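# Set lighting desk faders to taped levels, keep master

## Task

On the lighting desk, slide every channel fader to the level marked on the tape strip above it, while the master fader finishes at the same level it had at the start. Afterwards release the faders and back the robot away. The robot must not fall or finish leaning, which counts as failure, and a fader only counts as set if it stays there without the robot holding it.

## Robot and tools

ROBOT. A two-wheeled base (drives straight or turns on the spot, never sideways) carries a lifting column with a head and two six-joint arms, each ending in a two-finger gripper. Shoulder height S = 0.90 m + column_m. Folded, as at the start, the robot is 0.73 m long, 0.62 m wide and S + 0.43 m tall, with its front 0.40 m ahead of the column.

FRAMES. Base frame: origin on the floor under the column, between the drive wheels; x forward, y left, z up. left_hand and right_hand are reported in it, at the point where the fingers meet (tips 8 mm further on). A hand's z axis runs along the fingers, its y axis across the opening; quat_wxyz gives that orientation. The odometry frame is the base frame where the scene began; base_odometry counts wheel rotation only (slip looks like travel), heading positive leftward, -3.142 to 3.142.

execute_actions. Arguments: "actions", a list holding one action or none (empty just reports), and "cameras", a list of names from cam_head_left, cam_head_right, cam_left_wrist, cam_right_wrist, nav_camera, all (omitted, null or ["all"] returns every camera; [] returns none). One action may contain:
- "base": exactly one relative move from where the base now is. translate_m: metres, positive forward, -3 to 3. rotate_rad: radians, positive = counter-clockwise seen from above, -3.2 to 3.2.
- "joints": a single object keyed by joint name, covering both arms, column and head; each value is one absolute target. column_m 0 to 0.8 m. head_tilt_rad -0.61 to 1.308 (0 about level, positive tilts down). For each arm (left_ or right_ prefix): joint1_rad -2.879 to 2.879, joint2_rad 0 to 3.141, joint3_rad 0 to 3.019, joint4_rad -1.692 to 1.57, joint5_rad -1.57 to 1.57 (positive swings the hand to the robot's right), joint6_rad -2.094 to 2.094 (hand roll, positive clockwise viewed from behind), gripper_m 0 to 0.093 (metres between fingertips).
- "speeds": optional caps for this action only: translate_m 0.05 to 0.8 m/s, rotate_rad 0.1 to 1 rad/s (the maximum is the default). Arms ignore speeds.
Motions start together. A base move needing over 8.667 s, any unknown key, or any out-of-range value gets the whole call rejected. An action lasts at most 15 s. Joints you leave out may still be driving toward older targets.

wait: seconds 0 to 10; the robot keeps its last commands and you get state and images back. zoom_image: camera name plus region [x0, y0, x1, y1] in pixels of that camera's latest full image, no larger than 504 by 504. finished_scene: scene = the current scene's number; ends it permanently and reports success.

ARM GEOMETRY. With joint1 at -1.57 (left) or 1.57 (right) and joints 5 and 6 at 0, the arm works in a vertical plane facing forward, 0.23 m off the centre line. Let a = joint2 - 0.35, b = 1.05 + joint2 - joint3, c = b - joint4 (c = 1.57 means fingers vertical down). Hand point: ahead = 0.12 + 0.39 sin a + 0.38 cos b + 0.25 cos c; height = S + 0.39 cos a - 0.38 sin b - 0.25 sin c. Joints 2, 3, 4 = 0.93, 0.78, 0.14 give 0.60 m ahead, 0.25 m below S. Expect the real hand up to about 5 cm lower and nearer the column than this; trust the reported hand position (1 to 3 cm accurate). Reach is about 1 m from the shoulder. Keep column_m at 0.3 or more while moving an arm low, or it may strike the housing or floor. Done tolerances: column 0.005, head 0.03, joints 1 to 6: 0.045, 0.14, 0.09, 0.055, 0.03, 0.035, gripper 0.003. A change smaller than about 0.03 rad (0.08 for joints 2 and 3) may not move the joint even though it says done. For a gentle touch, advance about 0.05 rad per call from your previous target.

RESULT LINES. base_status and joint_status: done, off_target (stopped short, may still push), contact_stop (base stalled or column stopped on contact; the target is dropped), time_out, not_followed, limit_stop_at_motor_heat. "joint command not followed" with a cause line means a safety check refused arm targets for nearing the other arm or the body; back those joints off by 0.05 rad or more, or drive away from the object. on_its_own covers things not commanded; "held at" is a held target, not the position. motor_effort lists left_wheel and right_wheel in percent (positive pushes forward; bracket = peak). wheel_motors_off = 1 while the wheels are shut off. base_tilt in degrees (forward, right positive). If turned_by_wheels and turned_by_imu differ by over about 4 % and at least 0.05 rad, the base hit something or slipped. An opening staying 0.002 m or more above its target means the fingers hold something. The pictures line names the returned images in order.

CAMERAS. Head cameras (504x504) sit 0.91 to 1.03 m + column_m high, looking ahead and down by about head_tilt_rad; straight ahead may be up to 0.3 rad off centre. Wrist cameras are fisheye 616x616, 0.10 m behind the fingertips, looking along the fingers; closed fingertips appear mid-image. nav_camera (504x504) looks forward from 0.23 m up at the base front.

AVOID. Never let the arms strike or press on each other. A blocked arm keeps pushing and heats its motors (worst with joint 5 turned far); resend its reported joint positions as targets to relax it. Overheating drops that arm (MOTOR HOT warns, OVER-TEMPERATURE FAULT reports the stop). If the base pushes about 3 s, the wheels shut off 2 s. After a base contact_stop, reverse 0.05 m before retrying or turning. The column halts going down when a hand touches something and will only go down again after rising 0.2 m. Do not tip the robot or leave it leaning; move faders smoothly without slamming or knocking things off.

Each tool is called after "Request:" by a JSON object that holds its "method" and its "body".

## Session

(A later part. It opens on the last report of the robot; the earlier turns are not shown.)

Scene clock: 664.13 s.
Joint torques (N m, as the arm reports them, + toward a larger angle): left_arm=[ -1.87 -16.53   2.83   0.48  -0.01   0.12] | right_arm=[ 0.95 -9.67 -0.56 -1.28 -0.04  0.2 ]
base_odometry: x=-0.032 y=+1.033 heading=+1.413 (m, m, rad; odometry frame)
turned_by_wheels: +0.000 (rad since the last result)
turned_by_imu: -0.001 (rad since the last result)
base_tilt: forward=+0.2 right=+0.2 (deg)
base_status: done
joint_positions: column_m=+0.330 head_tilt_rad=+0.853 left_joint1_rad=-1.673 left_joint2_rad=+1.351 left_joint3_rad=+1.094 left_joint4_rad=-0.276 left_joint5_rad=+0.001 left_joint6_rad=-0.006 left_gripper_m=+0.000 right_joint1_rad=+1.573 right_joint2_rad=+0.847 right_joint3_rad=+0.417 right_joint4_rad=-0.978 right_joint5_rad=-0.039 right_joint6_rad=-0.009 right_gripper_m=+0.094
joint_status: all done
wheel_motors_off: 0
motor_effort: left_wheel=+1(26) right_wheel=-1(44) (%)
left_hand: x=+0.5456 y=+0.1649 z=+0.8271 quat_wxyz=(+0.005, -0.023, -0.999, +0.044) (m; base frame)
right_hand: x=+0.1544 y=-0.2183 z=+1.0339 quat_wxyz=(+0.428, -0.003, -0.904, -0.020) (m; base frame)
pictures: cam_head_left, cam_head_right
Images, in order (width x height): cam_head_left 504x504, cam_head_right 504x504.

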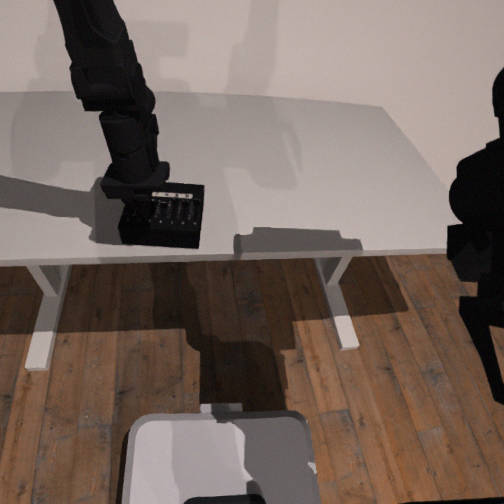

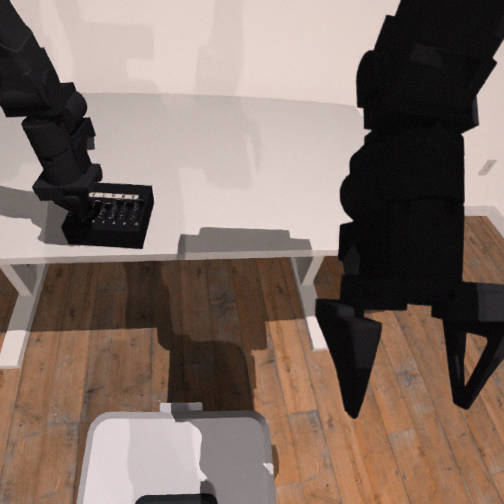

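Request:
{"method": "zoom_image", "body": {"camera": "cam_head_left", "region": [100, 170, 220, 260]}}

Region (100, 170, 220, 260) of cam_head_left's 504x504 image, scaled by 4.200, with more detail than that image has; it fills the top 378 rows of this view, and the rest is white.

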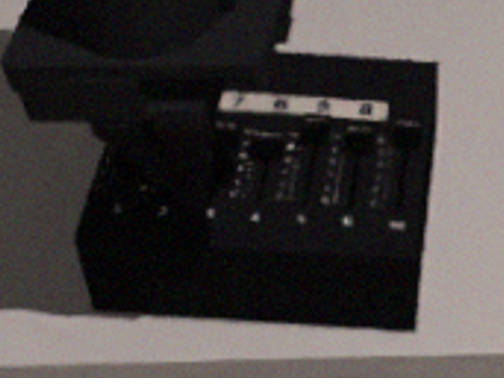

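Request:
{"method": "execute_actions", "body": {"actions": [{"joints": {"left_joint6_rad": -1.57}}], "cameras": ["cam_left_wrist"]}}

Scene clock: 697.87 s.
Joint torques (N m, as the arm reports them, + toward a larger angle): left_arm=[ -1.86 -16.54   2.74   0.39  -0.11  -0.09] | right_arm=[ 1.21 -9.8  -0.51 -1.32 -0.08  0.17]
base_odometry: x=-0.032 y=+1.033 heading=+1.413 (m, m, rad; odometry frame)
turned_by_wheels: +0.000 (rad since the last result)
turned_by_imu: -0.002 (rad since the last result)
base_tilt: forward=+0.3 right=+0.3 (deg)
base_status: not commanded
joint_positions: column_m=+0.330 head_tilt_rad=+0.853 left_joint1_rad=-1.673 left_joint2_rad=+1.351 left_joint3_rad=+1.094 left_joint4_rad=-0.276 left_joint5_rad=+0.001 left_joint6_rad=-1.558 left_gripper_m=+0.000 right_joint1_rad=+1.573 right_joint2_rad=+0.847 right_joint3_rad=+0.417 right_joint4_rad=-0.978 right_joint5_rad=-0.039 right_joint6_rad=-0.009 right_gripper_m=+0.094
joint_status: all done
wheel_motors_off: 0
motor_effort: left_wheel=+0(1) right_wheel=-1(1) (%)
left_hand: x=+0.5456 y=+0.1649 z=+0.8271 quat_wxyz=(+0.034, +0.683, -0.729, +0.028) (m; base frame)
right_hand: x=+0.1544 y=-0.2183 z=+1.0339 quat_wxyz=(+0.428, -0.003, -0.904, -0.020) (m; base frame)
pictures: cam_left_wrist
Images, in order (width x height): cam_left_wrist 616x616.

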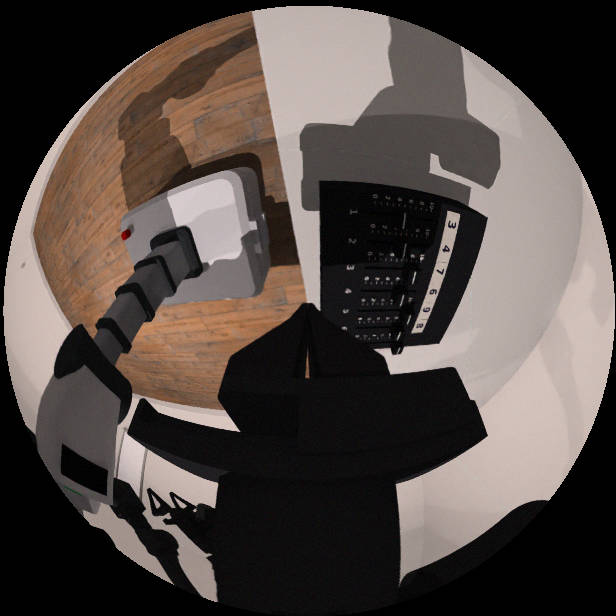

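Request:
{"method": "execute_actions", "body": {"actions": [{"base": {"translate_m": 0.089}, "joints": {"left_joint1_rad": -1.655}, "speeds": {"translate_m": 0.1}}], "cameras": ["cam_left_wrist"]}}

Scene clock: 707.57 s.
Joint torques (N m, as the arm reports them, + toward a larger angle): left_arm=[ -0.6  -16.64   2.79   0.41  -0.12  -0.1 ] | right_arm=[ 1.14 -9.99 -0.72 -1.19 -0.1   0.21]
base_odometry: x=-0.018 y=+1.120 heading=+1.412 (m, m, rad; odometry frame)
turned_by_wheels: -0.001 (rad since the last result)
turned_by_imu: -0.002 (rad since the last result)
base_tilt: forward=+0.3 right=+0.2 (deg)
base_status: done
joint_positions: column_m=+0.330 head_tilt_rad=+0.853 left_joint1_rad=-1.660 left_joint2_rad=+1.351 left_joint3_rad=+1.094 left_joint4_rad=-0.276 left_joint5_rad=+0.001 left_joint6_rad=-1.558 left_gripper_m=+0.000 right_joint1_rad=+1.573 right_joint2_rad=+0.847 right_joint3_rad=+0.418 right_joint4_rad=-0.978 right_joint5_rad=-0.039 right_joint6_rad=-0.009 right_gripper_m=+0.094
joint_status: all done
wheel_motors_off: 0
motor_effort: left_wheel=+0(48) right_wheel=+0(40) (%)
left_hand: x=+0.5459 y=+0.1722 z=+0.8264 quat_wxyz=(+0.030, +0.686, -0.727, +0.024) (m; base frame)
right_hand: x=+0.1546 y=-0.2183 z=+1.0338 quat_wxyz=(+0.428, -0.003, -0.904, -0.020) (m; base frame)
pictures: cam_left_wrist
Images, in order (width x height): cam_left_wrist 616x616.

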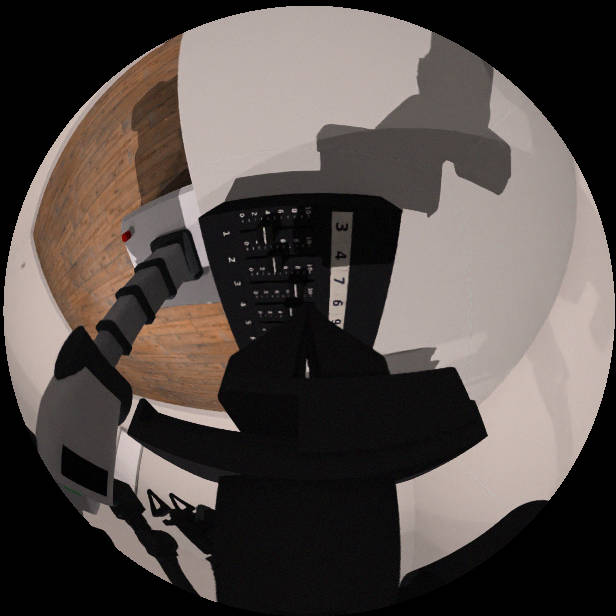

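Request:
{"method": "zoom_image", "body": {"camera": "cam_left_wrist", "region": [210, 190, 370, 330]}}

Region (210, 190, 370, 330) of cam_left_wrist's 616x616 image, scaled by 3.150, with more detail than that image has; it fills the top 441 rows of this view, and the rest is white.

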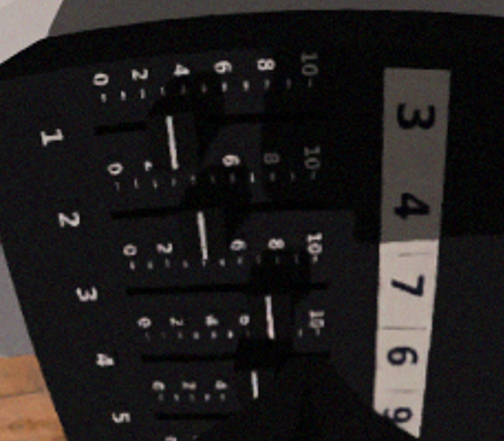

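Request:
{"method": "execute_actions", "body": {"actions": [{"base": {"translate_m": 0.004}, "speeds": {"translate_m": 0.05}}], "cameras": []}}

Request:
{"method": "execute_actions", "body": {"actions": [{"joints": {"column_m": 0.292}}], "cameras": ["cam_left_wrist"]}}

Scene clock: 725.73 s.
Joint torques (N m, as the arm reports them, + toward a larger angle): left_arm=[ -0.68 -16.58   2.59   0.41  -0.13  -0.1 ] | right_arm=[ 1.02 -9.91 -0.89 -1.24 -0.05  0.17]
base_odometry: x=-0.018 y=+1.124 heading=+1.412 (m, m, rad; odometry frame)
turned_by_wheels: +0.000 (rad since the last result)
turned_by_imu: -0.002 (rad since the last result)
base_tilt: forward=+0.3 right=+0.2 (deg)
base_status: done
joint_positions: column_m=+0.330 head_tilt_rad=+0.853 left_joint1_rad=-1.660 left_joint2_rad=+1.350 left_joint3_rad=+1.096 left_joint4_rad=-0.276 left_joint5_rad=+0.001 left_joint6_rad=-1.558 left_gripper_m=+0.000 right_joint1_rad=+1.573 right_joint2_rad=+0.847 right_joint3_rad=+0.418 right_joint4_rad=-0.978 right_joint5_rad=-0.039 right_joint6_rad=-0.009 right_gripper_m=+0.094
joint_status: not commanded
wheel_motors_off: 0
motor_effort: left_wheel=-1(45) right_wheel=+1(35) (%)
left_hand: x=+0.5474 y=+0.1722 z=+0.8270 quat_wxyz=(+0.029, +0.686, -0.727, +0.025) (m; base frame)
right_hand: x=+0.1549 y=-0.2183 z=+1.0338 quat_wxyz=(+0.427, -0.003, -0.904, -0.020) (m; base frame)
pictures: none
No camera images: the call's "cameras" was empty. Leave "cameras" out to get every camera's image.

Scene clock: 726.80 s.
Joint torques (N m, as the arm reports them, + toward a larger angle): left_arm=[ -0.69 -16.35   2.56   0.39  -0.12  -0.09] | right_arm=[ 0.17 -9.54 -0.72 -1.39 -0.05  0.21]
base_odometry: x=-0.018 y=+1.124 heading=+1.412 (m, m, rad; odometry frame)
turned_by_wheels: +0.000 (rad since the last result)
turned_by_imu: +0.000 (rad since the last result)
base_tilt: forward=+0.2 right=+0.3 (deg)
base_status: not commanded
joint_positions: column_m=+0.292 head_tilt_rad=+0.853 left_joint1_rad=-1.660 left_joint2_rad=+1.350 left_joint3_rad=+1.096 left_joint4_rad=-0.276 left_joint5_rad=+0.001 left_joint6_rad=-1.558 left_gripper_m=+0.000 right_joint1_rad=+1.573 right_joint2_rad=+0.847 right_joint3_rad=+0.418 right_joint4_rad=-0.978 right_joint5_rad=-0.039 right_joint6_rad=-0.009 right_gripper_m=+0.094
joint_status: all done
wheel_motors_off: 0
motor_effort: left_wheel=+0(1) right_wheel=+0(0) (%)
left_hand: x=+0.5474 y=+0.1722 z=+0.7890 quat_wxyz=(+0.029, +0.686, -0.727, +0.025) (m; base frame)
right_hand: x=+0.1549 y=-0.2183 z=+0.9958 quat_wxyz=(+0.427, -0.003, -0.904, -0.020) (m; base frame)
pictures: cam_left_wrist
Images, in order (width x height): cam_left_wrist 616x616.

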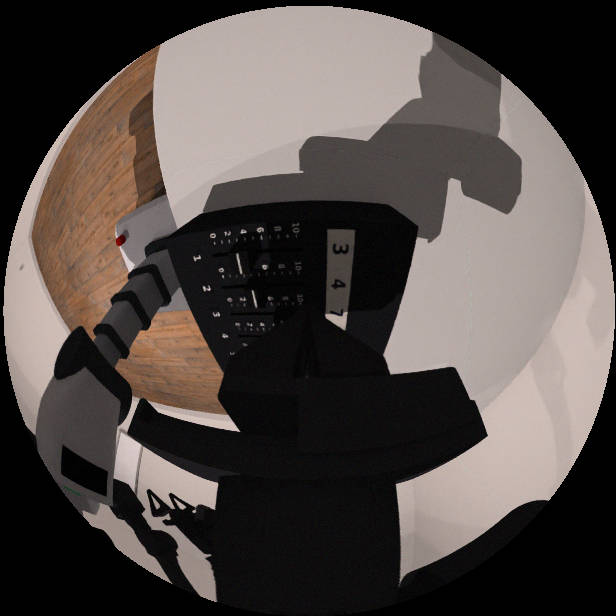

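Request:
{"method": "zoom_image", "body": {"camera": "cam_left_wrist", "region": [190, 220, 350, 340]}}

Region (190, 220, 350, 340) of cam_left_wrist's 616x616 image, scaled by 3.150, with more detail than that image has; it fills the top 378 rows of this view, and the rest is white.

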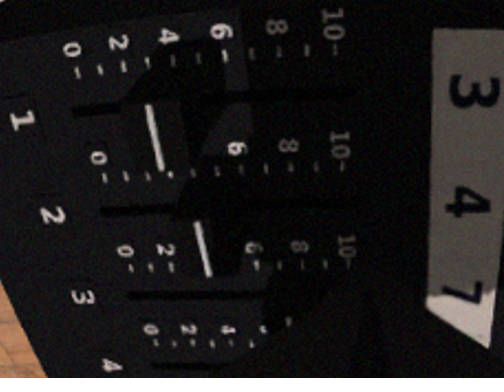

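Request:
{"method": "execute_actions", "body": {"actions": [{"base": {"translate_m": -0.008}, "speeds": {"translate_m": 0.05}}], "cameras": ["cam_left_wrist"]}}

Scene clock: 746.70 s.
Joint torques (N m, as the arm reports them, + toward a larger angle): left_arm=[ -0.74 -16.35   2.54   0.27  -0.13  -0.09] | right_arm=[  0.6  -10.12  -0.87  -1.15  -0.09   0.27]
base_odometry: x=-0.019 y=+1.117 heading=+1.413 (m, m, rad; odometry frame)
turned_by_wheels: +0.001 (rad since the last result)
turned_by_imu: -0.001 (rad since the last result)
base_tilt: forward=+0.2 right=+0.4 (deg)
base_status: done
joint_positions: column_m=+0.292 head_tilt_rad=+0.853 left_joint1_rad=-1.660 left_joint2_rad=+1.350 left_joint3_rad=+1.097 left_joint4_rad=-0.273 left_joint5_rad=+0.001 left_joint6_rad=-1.559 left_gripper_m=+0.000 right_joint1_rad=+1.573 right_joint2_rad=+0.847 right_joint3_rad=+0.418 right_joint4_rad=-0.978 right_joint5_rad=-0.039 right_joint6_rad=-0.009 right_gripper_m=+0.094
joint_status: not commanded
wheel_motors_off: 0
motor_effort: left_wheel=+1(34) right_wheel=-1(39) (%)
left_hand: x=+0.5489 y=+0.1721 z=+0.7891 quat_wxyz=(+0.028, +0.686, -0.726, +0.027) (m; base frame)
right_hand: x=+0.1551 y=-0.2183 z=+0.9957 quat_wxyz=(+0.427, -0.003, -0.904, -0.020) (m; base frame)
pictures: cam_left_wrist
Images, in order (width x height): cam_left_wrist 616x616.

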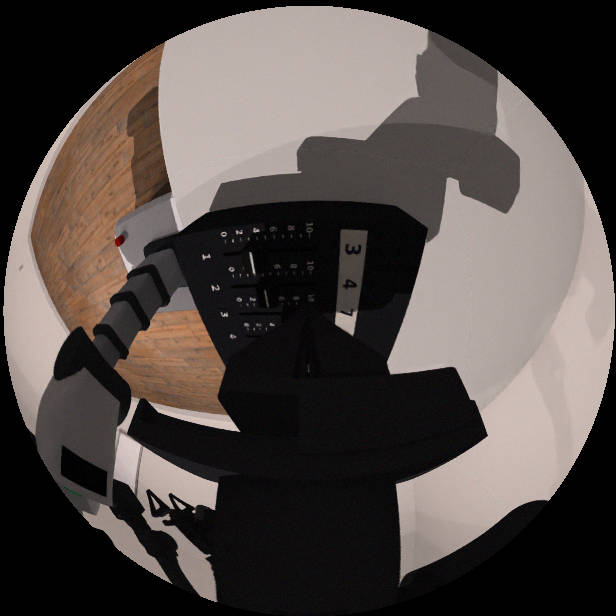

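Request:
{"method": "execute_actions", "body": {"actions": [{"joints": {"column_m": 0.32}}], "cameras": ["cam_left_wrist"]}}

Scene clock: 750.73 s.
Joint torques (N m, as the arm reports them, + toward a larger angle): left_arm=[ -0.78 -16.47   2.56   0.32  -0.13  -0.08] | right_arm=[  0.74 -10.22  -0.69  -1.17  -0.04   0.2 ]
base_odometry: x=-0.019 y=+1.117 heading=+1.413 (m, m, rad; odometry frame)
turned_by_wheels: +0.000 (rad since the last result)
turned_by_imu: -0.002 (rad since the last result)
base_tilt: forward=+0.3 right=+0.2 (deg)
base_status: not commanded
joint_positions: column_m=+0.320 head_tilt_rad=+0.853 left_joint1_rad=-1.660 left_joint2_rad=+1.350 left_joint3_rad=+1.097 left_joint4_rad=-0.273 left_joint5_rad=+0.001 left_joint6_rad=-1.559 left_gripper_m=+0.000 right_joint1_rad=+1.573 right_joint2_rad=+0.847 right_joint3_rad=+0.418 right_joint4_rad=-0.978 right_joint5_rad=-0.039 right_joint6_rad=-0.009 right_gripper_m=+0.094
joint_status: all done
wheel_motors_off: 0
motor_effort: left_wheel=+1(3) right_wheel=-1(2) (%)
left_hand: x=+0.5489 y=+0.1721 z=+0.8170 quat_wxyz=(+0.028, +0.686, -0.726, +0.027) (m; base frame)
right_hand: x=+0.1551 y=-0.2183 z=+1.0236 quat_wxyz=(+0.427, -0.003, -0.904, -0.020) (m; base frame)
pictures: cam_left_wrist
Images, in order (width x height): cam_left_wrist 616x616.

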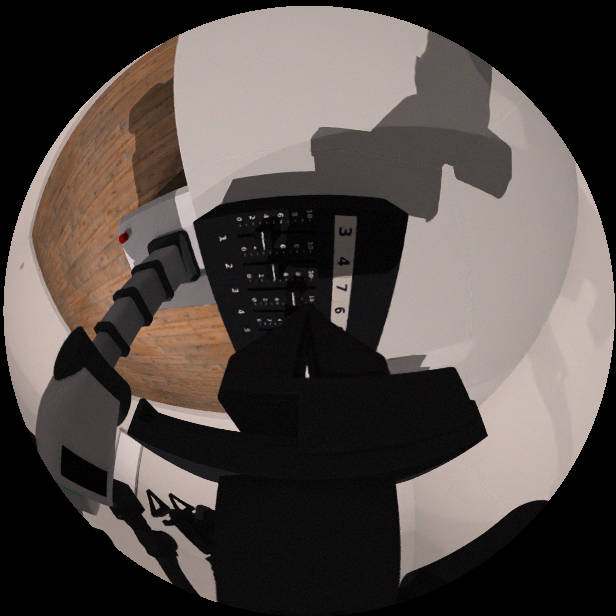

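Request:
{"method": "zoom_image", "body": {"camera": "cam_left_wrist", "region": [220, 200, 350, 320]}}

Region (220, 200, 350, 320) of cam_left_wrist's 616x616 image, scaled by 3.877, with more detail than that image has; it fills the top 465 rows of this view, and the rest is white.

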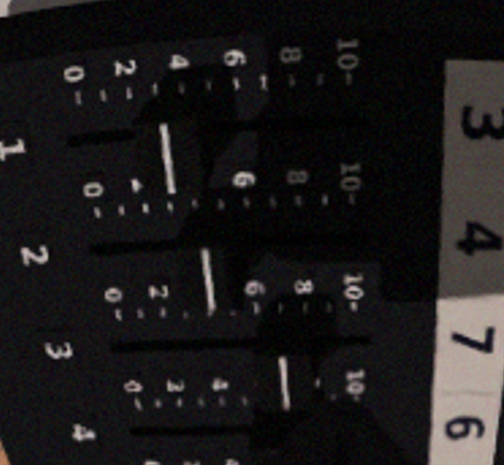

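Request:
{"method": "execute_actions", "body": {"actions": [{"base": {"translate_m": 0.002}, "speeds": {"translate_m": 0.05}}], "cameras": []}}

Request:
{"method": "execute_actions", "body": {"actions": [{"joints": {"column_m": 0.292}}], "cameras": []}}

Request:
{"method": "execute_actions", "body": {"actions": [{"base": {"translate_m": -0.0035}, "speeds": {"translate_m": 0.05}}], "cameras": []}}

Request:
{"method": "execute_actions", "body": {"actions": [{"joints": {"column_m": 0.32}}], "cameras": ["cam_left_wrist"]}}

Scene clock: 762.23 s.
Joint torques (N m, as the arm reports them, + toward a larger angle): left_arm=[ -0.79 -16.35   2.54   0.31  -0.13  -0.09] | right_arm=[ 0.41 -9.04 -0.45 -1.16 -0.03  0.22]
base_odometry: x=-0.019 y=+1.119 heading=+1.413 (m, m, rad; odometry frame)
turned_by_wheels: +0.000 (rad since the last result)
turned_by_imu: -0.002 (rad since the last result)
base_tilt: forward=+0.3 right=+0.3 (deg)
base_status: done
joint_positions: column_m=+0.320 head_tilt_rad=+0.853 left_joint1_rad=-1.660 left_joint2_rad=+1.349 left_joint3_rad=+1.096 left_joint4_rad=-0.273 left_joint5_rad=+0.001 left_joint6_rad=-1.559 left_gripper_m=+0.000 right_joint1_rad=+1.573 right_joint2_rad=+0.846 right_joint3_rad=+0.418 right_joint4_rad=-0.978 right_joint5_rad=-0.039 right_joint6_rad=-0.009 right_gripper_m=+0.094
joint_status: not commanded
wheel_motors_off: 0
motor_effort: left_wheel=+0(45) right_wheel=+0(30) (%)
left_hand: x=+0.5489 y=+0.1722 z=+0.8174 quat_wxyz=(+0.028, +0.686, -0.726, +0.027) (m; base frame)
right_hand: x=+0.1548 y=-0.2183 z=+1.0238 quat_wxyz=(+0.427, -0.003, -0.904, -0.020) (m; base frame)
pictures: none
No camera images: the call's "cameras" was empty. Leave "cameras" out to get every camera's image.

Scene clock: 763.20 s.
Joint torques (N m, as the arm reports them, + toward a larger angle): left_arm=[ -0.79 -16.2    2.6    0.29  -0.13  -0.08] | right_arm=[ 0.58 -9.24 -0.52 -1.39 -0.09  0.25]
base_odometry: x=-0.019 y=+1.119 heading=+1.413 (m, m, rad; odometry frame)
turned_by_wheels: +0.000 (rad since the last result)
turned_by_imu: +0.000 (rad since the last result)
base_tilt: forward=+0.2 right=+0.3 (deg)
base_status: not commanded
joint_positions: column_m=+0.292 head_tilt_rad=+0.853 left_joint1_rad=-1.660 left_joint2_rad=+1.349 left_joint3_rad=+1.096 left_joint4_rad=-0.273 left_joint5_rad=+0.001 left_joint6_rad=-1.559 left_gripper_m=+0.000 right_joint1_rad=+1.573 right_joint2_rad=+0.846 right_joint3_rad=+0.418 right_joint4_rad=-0.978 right_joint5_rad=-0.039 right_joint6_rad=-0.009 right_gripper_m=+0.094
joint_status: all done
wheel_motors_off: 0
motor_effort: left_wheel=+1(0) right_wheel=+0(0) (%)
left_hand: x=+0.5489 y=+0.1722 z=+0.7895 quat_wxyz=(+0.028, +0.686, -0.726, +0.027) (m; base frame)
right_hand: x=+0.1548 y=-0.2183 z=+0.9959 quat_wxyz=(+0.427, -0.003, -0.904, -0.020) (m; base frame)
pictures: none
No camera images: the call's "cameras" was empty. Leave "cameras" out to get every camera's image.

Scene clock: 764.10 s.
Joint torques (N m, as the arm reports them, + toward a larger angle): left_arm=[ -0.71 -16.38   2.53   0.3   -0.13  -0.08] | right_arm=[ 0.9  -9.67 -0.62 -1.02 -0.08  0.21]
base_odometry: x=-0.019 y=+1.115 heading=+1.413 (m, m, rad; odometry frame)
turned_by_wheels: +0.001 (rad since the last result)
turned_by_imu: +0.000 (rad since the last result)
base_tilt: forward=+0.3 right=+0.2 (deg)
base_status: done
joint_positions: column_m=+0.292 head_tilt_rad=+0.853 left_joint1_rad=-1.660 left_joint2_rad=+1.349 left_joint3_rad=+1.097 left_joint4_rad=-0.273 left_joint5_rad=+0.001 left_joint6_rad=-1.559 left_gripper_m=+0.000 right_joint1_rad=+1.573 right_joint2_rad=+0.846 right_joint3_rad=+0.418 right_joint4_rad=-0.978 right_joint5_rad=-0.039 right_joint6_rad=-0.009 right_gripper_m=+0.094
joint_status: not commanded
wheel_motors_off: 0
motor_effort: left_wheel=+0(51) right_wheel=-1(33) (%)
left_hand: x=+0.5493 y=+0.1721 z=+0.7896 quat_wxyz=(+0.028, +0.686, -0.726, +0.027) (m; base frame)
right_hand: x=+0.1548 y=-0.2183 z=+0.9959 quat_wxyz=(+0.427, -0.003, -0.904, -0.020) (m; base frame)
pictures: none
No camera images: the call's "cameras" was empty. Leave "cameras" out to get every camera's image.

Scene clock: 765.07 s.
Joint torques (N m, as the arm reports them, + toward a larger angle): left_arm=[ -0.66 -16.24   2.62   0.34  -0.13  -0.08] | right_arm=[ 0.58 -9.82 -0.59 -1.18 -0.06  0.18]
base_odometry: x=-0.019 y=+1.115 heading=+1.413 (m, m, rad; odometry frame)
turned_by_wheels: +0.000 (rad since the last result)
turned_by_imu: +0.000 (rad since the last result)
base_tilt: forward=+0.2 right=+0.2 (deg)
base_status: not commanded
joint_positions: column_m=+0.320 head_tilt_rad=+0.853 left_joint1_rad=-1.660 left_joint2_rad=+1.349 left_joint3_rad=+1.097 left_joint4_rad=-0.273 left_joint5_rad=+0.001 left_joint6_rad=-1.559 left_gripper_m=+0.000 right_joint1_rad=+1.573 right_joint2_rad=+0.846 right_joint3_rad=+0.418 right_joint4_rad=-0.978 right_joint5_rad=-0.039 right_joint6_rad=-0.009 right_gripper_m=+0.094
joint_status: all done
wheel_motors_off: 0
motor_effort: left_wheel=+2(2) right_wheel=-1(1) (%)
left_hand: x=+0.5493 y=+0.1721 z=+0.8175 quat_wxyz=(+0.028, +0.686, -0.726, +0.027) (m; base frame)
right_hand: x=+0.1548 y=-0.2183 z=+1.0238 quat_wxyz=(+0.427, -0.003, -0.904, -0.020) (m; base frame)
pictures: cam_left_wrist
Images, in order (width x height): cam_left_wrist 616x616.

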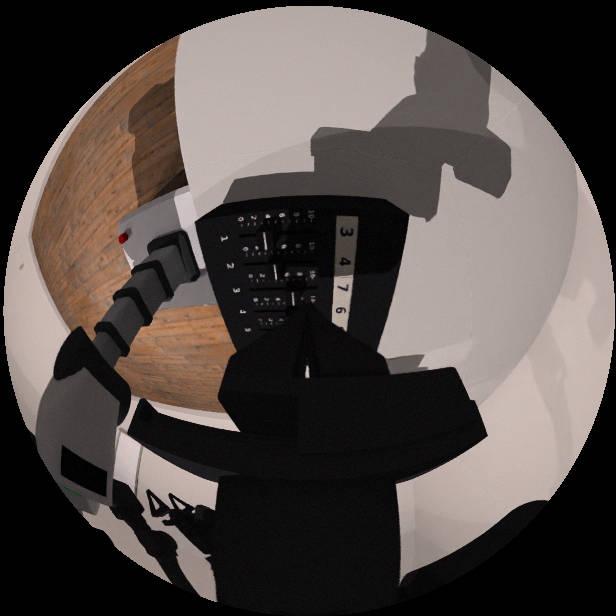

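Request:
{"method": "zoom_image", "body": {"camera": "cam_left_wrist", "region": [220, 200, 350, 320]}}

Region (220, 200, 350, 320) of cam_left_wrist's 616x616 image, scaled by 3.877, with more detail than that image has; it fills the top 465 rows of this view, and the rest is white.

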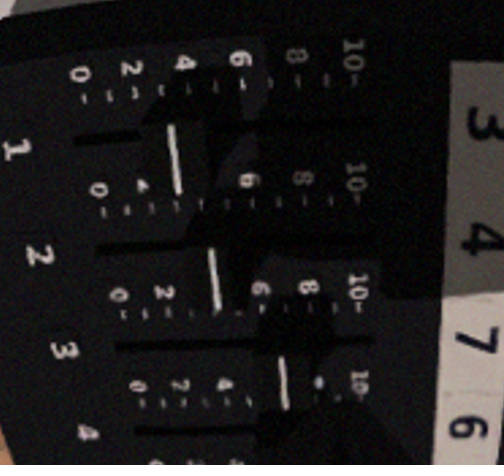

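Request:
{"method": "execute_actions", "body": {"actions": [{"base": {"translate_m": -0.0065}, "joints": {"left_joint1_rad": -1.622}, "speeds": {"translate_m": 0.05}}], "cameras": ["cam_left_wrist"]}}

Scene clock: 784.27 s.
Joint torques (N m, as the arm reports them, + toward a larger angle): left_arm=[ -1.04 -16.53   2.71   0.22  -0.16  -0.08] | right_arm=[  1.16 -10.54  -0.35  -1.35  -0.11   0.22]
base_odometry: x=-0.020 y=+1.109 heading=+1.414 (m, m, rad; odometry frame)
turned_by_wheels: +0.001 (rad since the last result)
turned_by_imu: -0.001 (rad since the last result)
base_tilt: forward=+0.2 right=+0.2 (deg)
base_status: done
joint_positions: column_m=+0.320 head_tilt_rad=+0.853 left_joint1_rad=-1.621 left_joint2_rad=+1.349 left_joint3_rad=+1.095 left_joint4_rad=-0.273 left_joint5_rad=+0.001 left_joint6_rad=-1.559 left_gripper_m=+0.000 right_joint1_rad=+1.573 right_joint2_rad=+0.846 right_joint3_rad=+0.416 right_joint4_rad=-0.978 right_joint5_rad=-0.039 right_joint6_rad=-0.009 right_gripper_m=+0.094
joint_status: all done
wheel_motors_off: 0
motor_effort: left_wheel=+2(44) right_wheel=-1(39) (%)
left_hand: x=+0.5487 y=+0.1947 z=+0.8159 quat_wxyz=(+0.017, +0.694, -0.720, +0.015) (m; base frame)
right_hand: x=+0.1539 y=-0.2183 z=+1.0240 quat_wxyz=(+0.428, -0.003, -0.904, -0.020) (m; base frame)
pictures: cam_left_wrist
Images, in order (width x height): cam_left_wrist 616x616.

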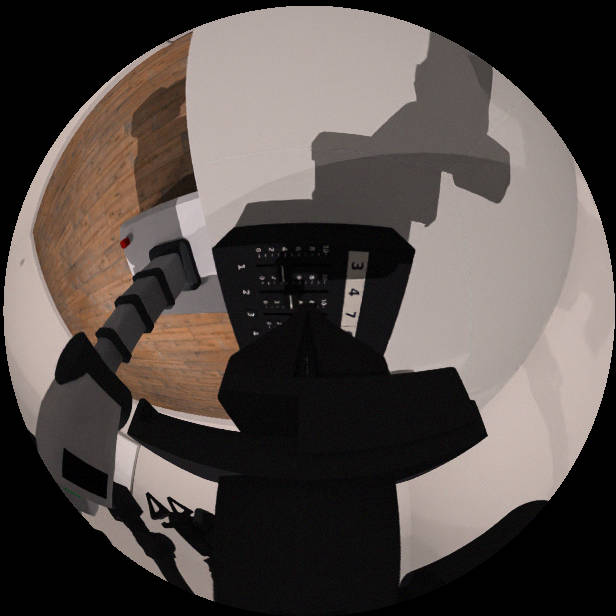

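Request:
{"method": "zoom_image", "body": {"camera": "cam_left_wrist", "region": [230, 220, 360, 330]}}

Region (230, 220, 360, 330) of cam_left_wrist's 616x616 image, scaled by 3.877, with more detail than that image has; it fills the top 426 rows of this view, and the rest is white.

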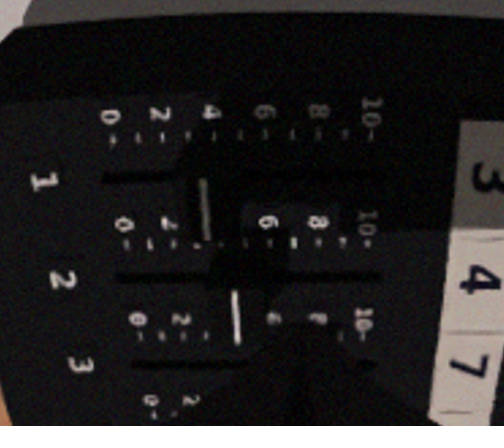

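Request:
{"method": "execute_actions", "body": {"actions": [{"joints": {"column_m": 0.293}}], "cameras": []}}

Request:
{"method": "execute_actions", "body": {"actions": [{"base": {"translate_m": -0.0075}, "speeds": {"translate_m": 0.05}}], "cameras": []}}

Request:
{"method": "execute_actions", "body": {"actions": [{"joints": {"column_m": 0.32}}], "cameras": ["cam_left_wrist"]}}

Scene clock: 799.60 s.
Joint torques (N m, as the arm reports them, + toward a larger angle): left_arm=[ -0.81 -16.49   2.72   0.31  -0.15  -0.07] | right_arm=[ 1.34 -9.9  -0.77 -1.25 -0.05  0.23]
base_odometry: x=-0.020 y=+1.109 heading=+1.414 (m, m, rad; odometry frame)
turned_by_wheels: +0.000 (rad since the last result)
turned_by_imu: -0.002 (rad since the last result)
base_tilt: forward=+0.1 right=+0.4 (deg)
base_status: not commanded
joint_positions: column_m=+0.293 head_tilt_rad=+0.853 left_joint1_rad=-1.621 left_joint2_rad=+1.349 left_joint3_rad=+1.095 left_joint4_rad=-0.273 left_joint5_rad=+0.001 left_joint6_rad=-1.559 left_gripper_m=+0.000 right_joint1_rad=+1.573 right_joint2_rad=+0.846 right_joint3_rad=+0.416 right_joint4_rad=-0.978 right_joint5_rad=-0.039 right_joint6_rad=-0.009 right_gripper_m=+0.094
joint_status: all done
wheel_motors_off: 0
motor_effort: left_wheel=+3(3) right_wheel=-2(1) (%)
left_hand: x=+0.5487 y=+0.1947 z=+0.7889 quat_wxyz=(+0.017, +0.694, -0.720, +0.015) (m; base frame)
right_hand: x=+0.1539 y=-0.2183 z=+0.9971 quat_wxyz=(+0.428, -0.003, -0.904, -0.020) (m; base frame)
pictures: none
No camera images: the call's "cameras" was empty. Leave "cameras" out to get every camera's image.

Scene clock: 800.43 s.
Joint torques (N m, as the arm reports them, + toward a larger angle): left_arm=[ -0.79 -16.39   2.62   0.24  -0.15  -0.07] | right_arm=[ 0.57 -9.31 -0.47 -1.15 -0.02  0.18]
base_odometry: x=-0.021 y=+1.101 heading=+1.415 (m, m, rad; odometry frame)
turned_by_wheels: +0.001 (rad since the last result)
turned_by_imu: +0.000 (rad since the last result)
base_tilt: forward=+0.1 right=+0.2 (deg)
base_status: done
joint_positions: column_m=+0.293 head_tilt_rad=+0.853 left_joint1_rad=-1.621 left_joint2_rad=+1.349 left_joint3_rad=+1.097 left_joint4_rad=-0.271 left_joint5_rad=+0.001 left_joint6_rad=-1.559 left_gripper_m=+0.000 right_joint1_rad=+1.573 right_joint2_rad=+0.846 right_joint3_rad=+0.417 right_joint4_rad=-0.978 right_joint5_rad=-0.039 right_joint6_rad=-0.009 right_gripper_m=+0.094
joint_status: not commanded
wheel_motors_off: 0
motor_effort: left_wheel=+1(33) right_wheel=-2(41) (%)
left_hand: x=+0.5503 y=+0.1947 z=+0.7891 quat_wxyz=(+0.016, +0.694, -0.720, +0.016) (m; base frame)
right_hand: x=+0.1541 y=-0.2183 z=+0.9970 quat_wxyz=(+0.428, -0.003, -0.904, -0.020) (m; base frame)
pictures: none
No camera images: the call's "cameras" was empty. Leave "cameras" out to get every camera's image.

Scene clock: 801.37 s.
Joint torques (N m, as the arm reports them, + toward a larger angle): left_arm=[ -0.78 -16.36   2.52   0.23  -0.15  -0.08] | right_arm=[  0.35 -10.01  -0.53  -1.26  -0.06   0.23]
base_odometry: x=-0.021 y=+1.101 heading=+1.415 (m, m, rad; odometry frame)
turned_by_wheels: +0.000 (rad since the last result)
turned_by_imu: +0.000 (rad since the last result)
base_tilt: forward=+0.1 right=+0.2 (deg)
base_status: not commanded
joint_positions: column_m=+0.320 head_tilt_rad=+0.853 left_joint1_rad=-1.621 left_joint2_rad=+1.349 left_joint3_rad=+1.097 left_joint4_rad=-0.271 left_joint5_rad=+0.001 left_joint6_rad=-1.559 left_gripper_m=+0.000 right_joint1_rad=+1.573 right_joint2_rad=+0.846 right_joint3_rad=+0.417 right_joint4_rad=-0.978 right_joint5_rad=-0.039 right_joint6_rad=-0.009 right_gripper_m=+0.094
joint_status: all done
wheel_motors_off: 0
motor_effort: left_wheel=+2(2) right_wheel=-2(2) (%)
left_hand: x=+0.5503 y=+0.1947 z=+0.8161 quat_wxyz=(+0.016, +0.694, -0.720, +0.016) (m; base frame)
right_hand: x=+0.1541 y=-0.2183 z=+1.0240 quat_wxyz=(+0.428, -0.003, -0.904, -0.020) (m; base frame)
pictures: cam_left_wrist
Images, in order (width x height): cam_left_wrist 616x616.

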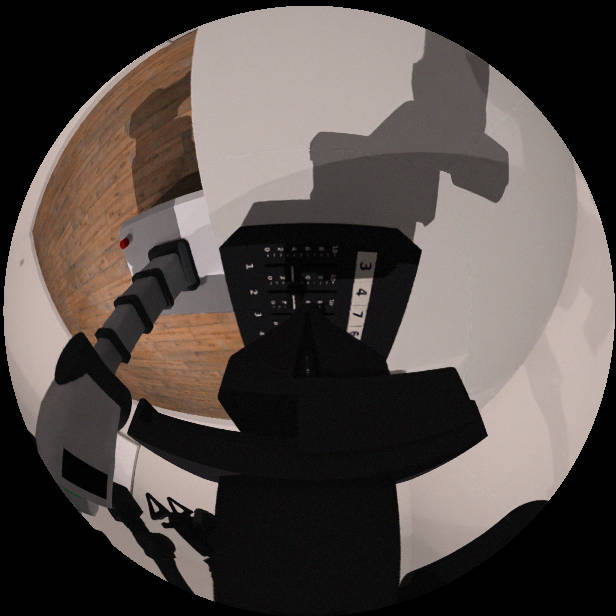

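Request:
{"method": "zoom_image", "body": {"camera": "cam_left_wrist", "region": [240, 220, 370, 330]}}

Region (240, 220, 370, 330) of cam_left_wrist's 616x616 image, scaled by 3.877, with more detail than that image has; it fills the top 426 rows of this view, and the rest is white.

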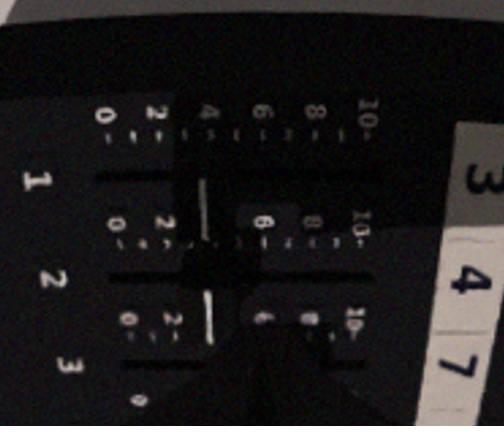

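Request:
{"method": "execute_actions", "body": {"actions": [{"base": {"translate_m": 0.004}, "joints": {"left_joint1_rad": -1.584}, "speeds": {"translate_m": 0.05}}], "cameras": ["cam_left_wrist"]}}

Scene clock: 811.50 s.
Joint torques (N m, as the arm reports them, + toward a larger angle): left_arm=[ -0.47 -16.41   2.6    0.27  -0.18  -0.08] | right_arm=[  0.57 -10.49  -0.62  -1.23   0.     0.2 ]
base_odometry: x=-0.021 y=+1.105 heading=+1.414 (m, m, rad; odometry frame)
turned_by_wheels: -0.001 (rad since the last result)
turned_by_imu: -0.002 (rad since the last result)
base_tilt: forward=+0.3 right=+0.3 (deg)
base_status: done
joint_positions: column_m=+0.320 head_tilt_rad=+0.853 left_joint1_rad=-1.583 left_joint2_rad=+1.349 left_joint3_rad=+1.097 left_joint4_rad=-0.271 left_joint5_rad=+0.001 left_joint6_rad=-1.559 left_gripper_m=+0.000 right_joint1_rad=+1.573 right_joint2_rad=+0.846 right_joint3_rad=+0.418 right_joint4_rad=-0.978 right_joint5_rad=-0.039 right_joint6_rad=-0.009 right_gripper_m=+0.094
joint_status: all done
wheel_motors_off: 0
motor_effort: left_wheel=+0(49) right_wheel=+1(35) (%)
left_hand: x=+0.5509 y=+0.2171 z=+0.8155 quat_wxyz=(+0.004, +0.701, -0.713, +0.004) (m; base frame)
right_hand: x=+0.1550 y=-0.2183 z=+1.0237 quat_wxyz=(+0.427, -0.003, -0.904, -0.020) (m; base frame)
pictures: cam_left_wrist
Images, in order (width x height): cam_left_wrist 616x616.

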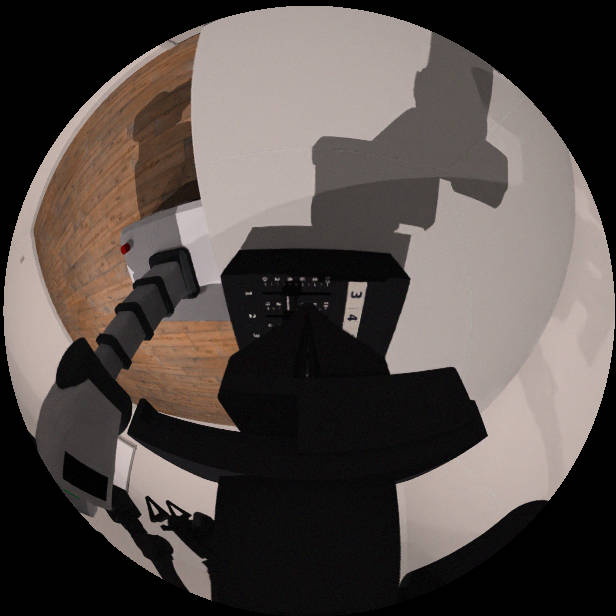

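Request:
{"method": "execute_actions", "body": {"actions": []}}

Scene clock: 825.33 s.
Joint torques (N m, as the arm reports them, + toward a larger angle): left_arm=[ -0.43 -16.37   2.55   0.24  -0.19  -0.08] | right_arm=[ 0.67 -8.96 -0.69 -1.27 -0.03  0.18]
base_odometry: x=-0.021 y=+1.105 heading=+1.414 (m, m, rad; odometry frame)
turned_by_wheels: +0.000 (rad since the last result)
turned_by_imu: -0.001 (rad since the last result)
base_tilt: forward=+0.1 right=+0.2 (deg)
base_status: done
joint_positions: column_m=+0.320 head_tilt_rad=+0.853 left_joint1_rad=-1.583 left_joint2_rad=+1.349 left_joint3_rad=+1.097 left_joint4_rad=-0.271 left_joint5_rad=+0.001 left_joint6_rad=-1.559 left_gripper_m=+0.000 right_joint1_rad=+1.573 right_joint2_rad=+0.846 right_joint3_rad=+0.418 right_joint4_rad=-0.978 right_joint5_rad=-0.039 right_joint6_rad=-0.009 right_gripper_m=+0.094
joint_status: all done
wheel_motors_off: 0
motor_effort: left_wheel=-1(49) right_wheel=+0(35) (%)
left_hand: x=+0.5509 y=+0.2171 z=+0.8155 quat_wxyz=(+0.004, +0.701, -0.713, +0.004) (m; base frame)
right_hand: x=+0.1550 y=-0.2183 z=+1.0237 quat_wxyz=(+0.427, -0.003, -0.904, -0.020) (m; base frame)
pictures: cam_head_left, cam_head_right, cam_left_wrist, cam_right_wrist, nav_camera
Images, in order (width x height): cam_head_left 504x504, cam_head_right 504x504, cam_left_wrist 616x616, cam_right_wrist 616x616, nav_camera 504x504.

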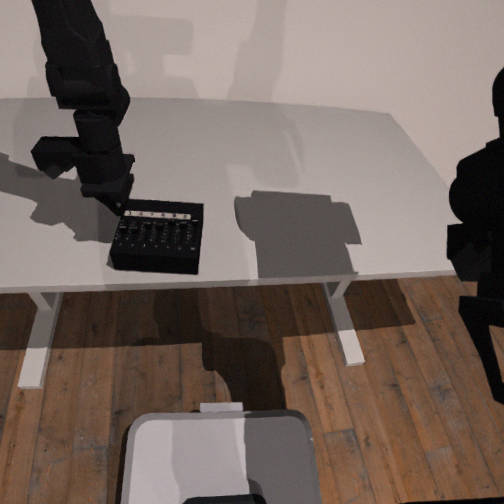

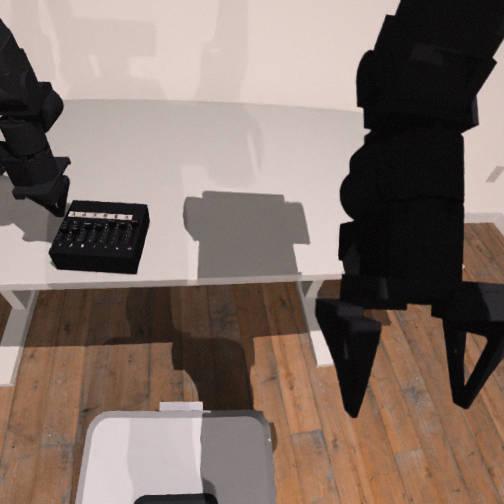

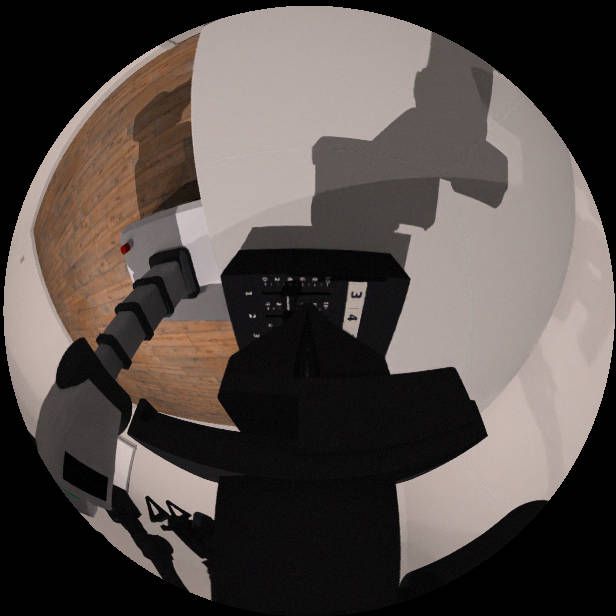

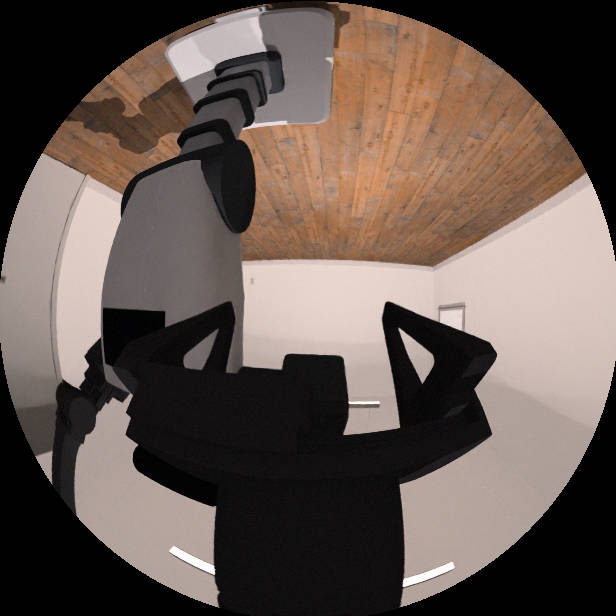

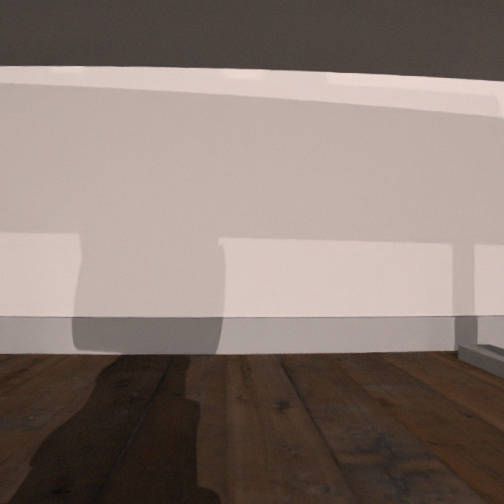

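Request:
{"method": "zoom_image", "body": {"camera": "cam_left_wrist", "region": [220, 240, 420, 360]}}

Region (220, 240, 420, 360) of cam_left_wrist's 616x616 image, scaled by 2.520, with more detail than that image has; it fills the top 302 rows of this view, and the rest is white.

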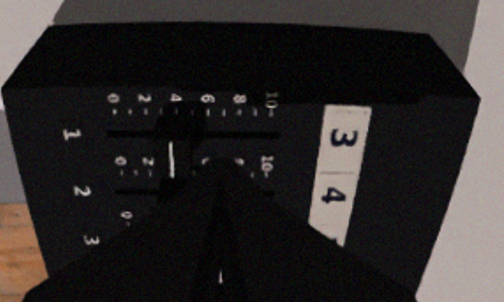

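Request:
{"method": "execute_actions", "body": {"actions": [{"joints": {"column_m": 0.293}}], "cameras": ["cam_left_wrist"]}}

Scene clock: 835.90 s.
Joint torques (N m, as the arm reports them, + toward a larger angle): left_arm=[ -0.45 -16.23   2.53   0.25  -0.18  -0.08] | right_arm=[  1.   -10.42  -0.64  -1.25  -0.05   0.22]
base_odometry: x=-0.021 y=+1.105 heading=+1.414 (m, m, rad; odometry frame)
turned_by_wheels: +0.000 (rad since the last result)
turned_by_imu: -0.002 (rad since the last result)
base_tilt: forward=+0.2 right=+0.2 (deg)
base_status: not commanded
joint_positions: column_m=+0.293 head_tilt_rad=+0.853 left_joint1_rad=-1.583 left_joint2_rad=+1.349 left_joint3_rad=+1.097 left_joint4_rad=-0.271 left_joint5_rad=+0.001 left_joint6_rad=-1.559 left_gripper_m=+0.000 right_joint1_rad=+1.573 right_joint2_rad=+0.846 right_joint3_rad=+0.418 right_joint4_rad=-0.978 right_joint5_rad=-0.039 right_joint6_rad=-0.009 right_gripper_m=+0.094
joint_status: all done
wheel_motors_off: 0
motor_effort: left_wheel=-1(0) right_wheel=+1(1) (%)
left_hand: x=+0.5509 y=+0.2171 z=+0.7885 quat_wxyz=(+0.004, +0.701, -0.713, +0.004) (m; base frame)
right_hand: x=+0.1550 y=-0.2183 z=+0.9968 quat_wxyz=(+0.427, -0.003, -0.904, -0.020) (m; base frame)
pictures: cam_left_wrist
Images, in order (width x height): cam_left_wrist 616x616.

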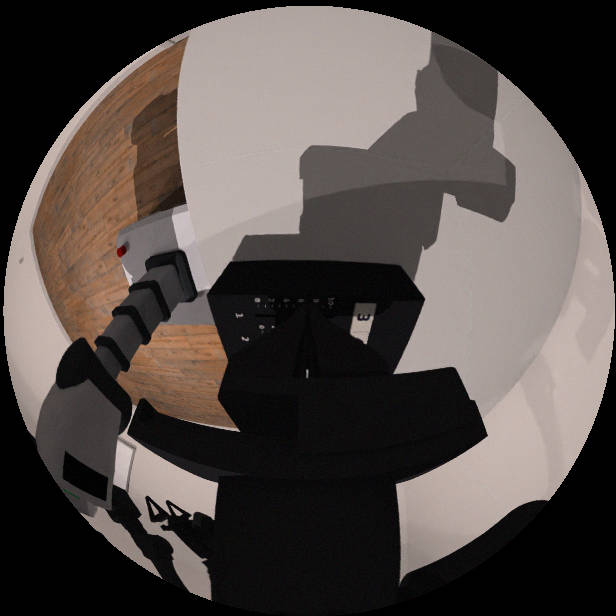

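Request:
{"method": "execute_actions", "body": {"actions": [{"base": {"translate_m": -0.0105}, "speeds": {"translate_m": 0.05}}], "cameras": ["cam_left_wrist"]}}

Scene clock: 840.33 s.
Joint torques (N m, as the arm reports them, + toward a larger angle): left_arm=[ -0.45 -16.32   2.29   0.22  -0.18  -0.07] | right_arm=[ 0.89 -9.46 -0.88 -1.18 -0.04  0.21]
base_odometry: x=-0.022 y=+1.095 heading=+1.415 (m, m, rad; odometry frame)
turned_by_wheels: +0.001 (rad since the last result)
turned_by_imu: -0.001 (rad since the last result)
base_tilt: forward=+0.2 right=+0.4 (deg)
base_status: done
joint_positions: column_m=+0.293 head_tilt_rad=+0.853 left_joint1_rad=-1.583 left_joint2_rad=+1.348 left_joint3_rad=+1.100 left_joint4_rad=-0.270 left_joint5_rad=+0.001 left_joint6_rad=-1.559 left_gripper_m=+0.000 right_joint1_rad=+1.573 right_joint2_rad=+0.846 right_joint3_rad=+0.417 right_joint4_rad=-0.978 right_joint5_rad=-0.039 right_joint6_rad=-0.009 right_gripper_m=+0.094
joint_status: not commanded
wheel_motors_off: 0
motor_effort: left_wheel=+1(38) right_wheel=-1(42) (%)
left_hand: x=+0.5533 y=+0.2171 z=+0.7890 quat_wxyz=(+0.002, +0.701, -0.713, +0.006) (m; base frame)
right_hand: x=+0.1541 y=-0.2183 z=+0.9970 quat_wxyz=(+0.428, -0.003, -0.904, -0.020) (m; base frame)
pictures: cam_left_wrist
Images, in order (width x height): cam_left_wrist 616x616.

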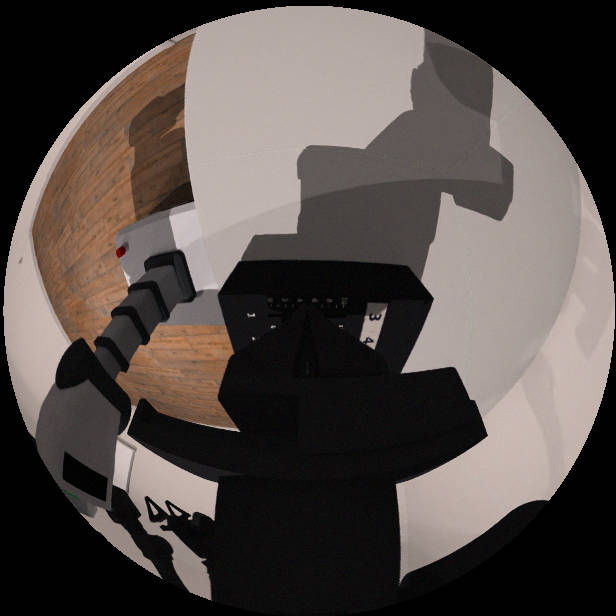

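Request:
{"method": "execute_actions", "body": {"actions": [{"base": {"translate_m": -0.004}, "speeds": {"translate_m": 0.05}}], "cameras": ["cam_left_wrist"]}}

Scene clock: 845.30 s.
Joint torques (N m, as the arm reports them, + toward a larger angle): left_arm=[ -0.37 -16.38   2.29   0.17  -0.18  -0.08] | right_arm=[ 1.42 -9.24 -0.77 -1.1  -0.05  0.17]
base_odometry: x=-0.023 y=+1.091 heading=+1.416 (m, m, rad; odometry frame)
turned_by_wheels: +0.001 (rad since the last result)
turned_by_imu: -0.001 (rad since the last result)
base_tilt: forward=+0.2 right=+0.2 (deg)
base_status: done
joint_positions: column_m=+0.293 head_tilt_rad=+0.853 left_joint1_rad=-1.583 left_joint2_rad=+1.348 left_joint3_rad=+1.101 left_joint4_rad=-0.269 left_joint5_rad=+0.001 left_joint6_rad=-1.559 left_gripper_m=+0.000 right_joint1_rad=+1.573 right_joint2_rad=+0.846 right_joint3_rad=+0.417 right_joint4_rad=-0.978 right_joint5_rad=-0.039 right_joint6_rad=-0.009 right_gripper_m=+0.094
joint_status: not commanded
wheel_motors_off: 0
motor_effort: left_wheel=+1(46) right_wheel=+0(46) (%)
left_hand: x=+0.5543 y=+0.2171 z=+0.7893 quat_wxyz=(+0.001, +0.701, -0.713, +0.007) (m; base frame)
right_hand: x=+0.1541 y=-0.2183 z=+0.9970 quat_wxyz=(+0.428, -0.003, -0.904, -0.020) (m; base frame)
pictures: cam_left_wrist
Images, in order (width x height): cam_left_wrist 616x616.

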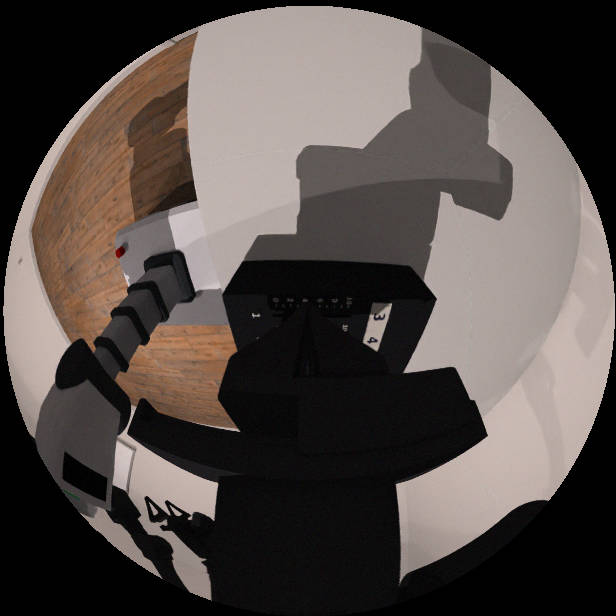

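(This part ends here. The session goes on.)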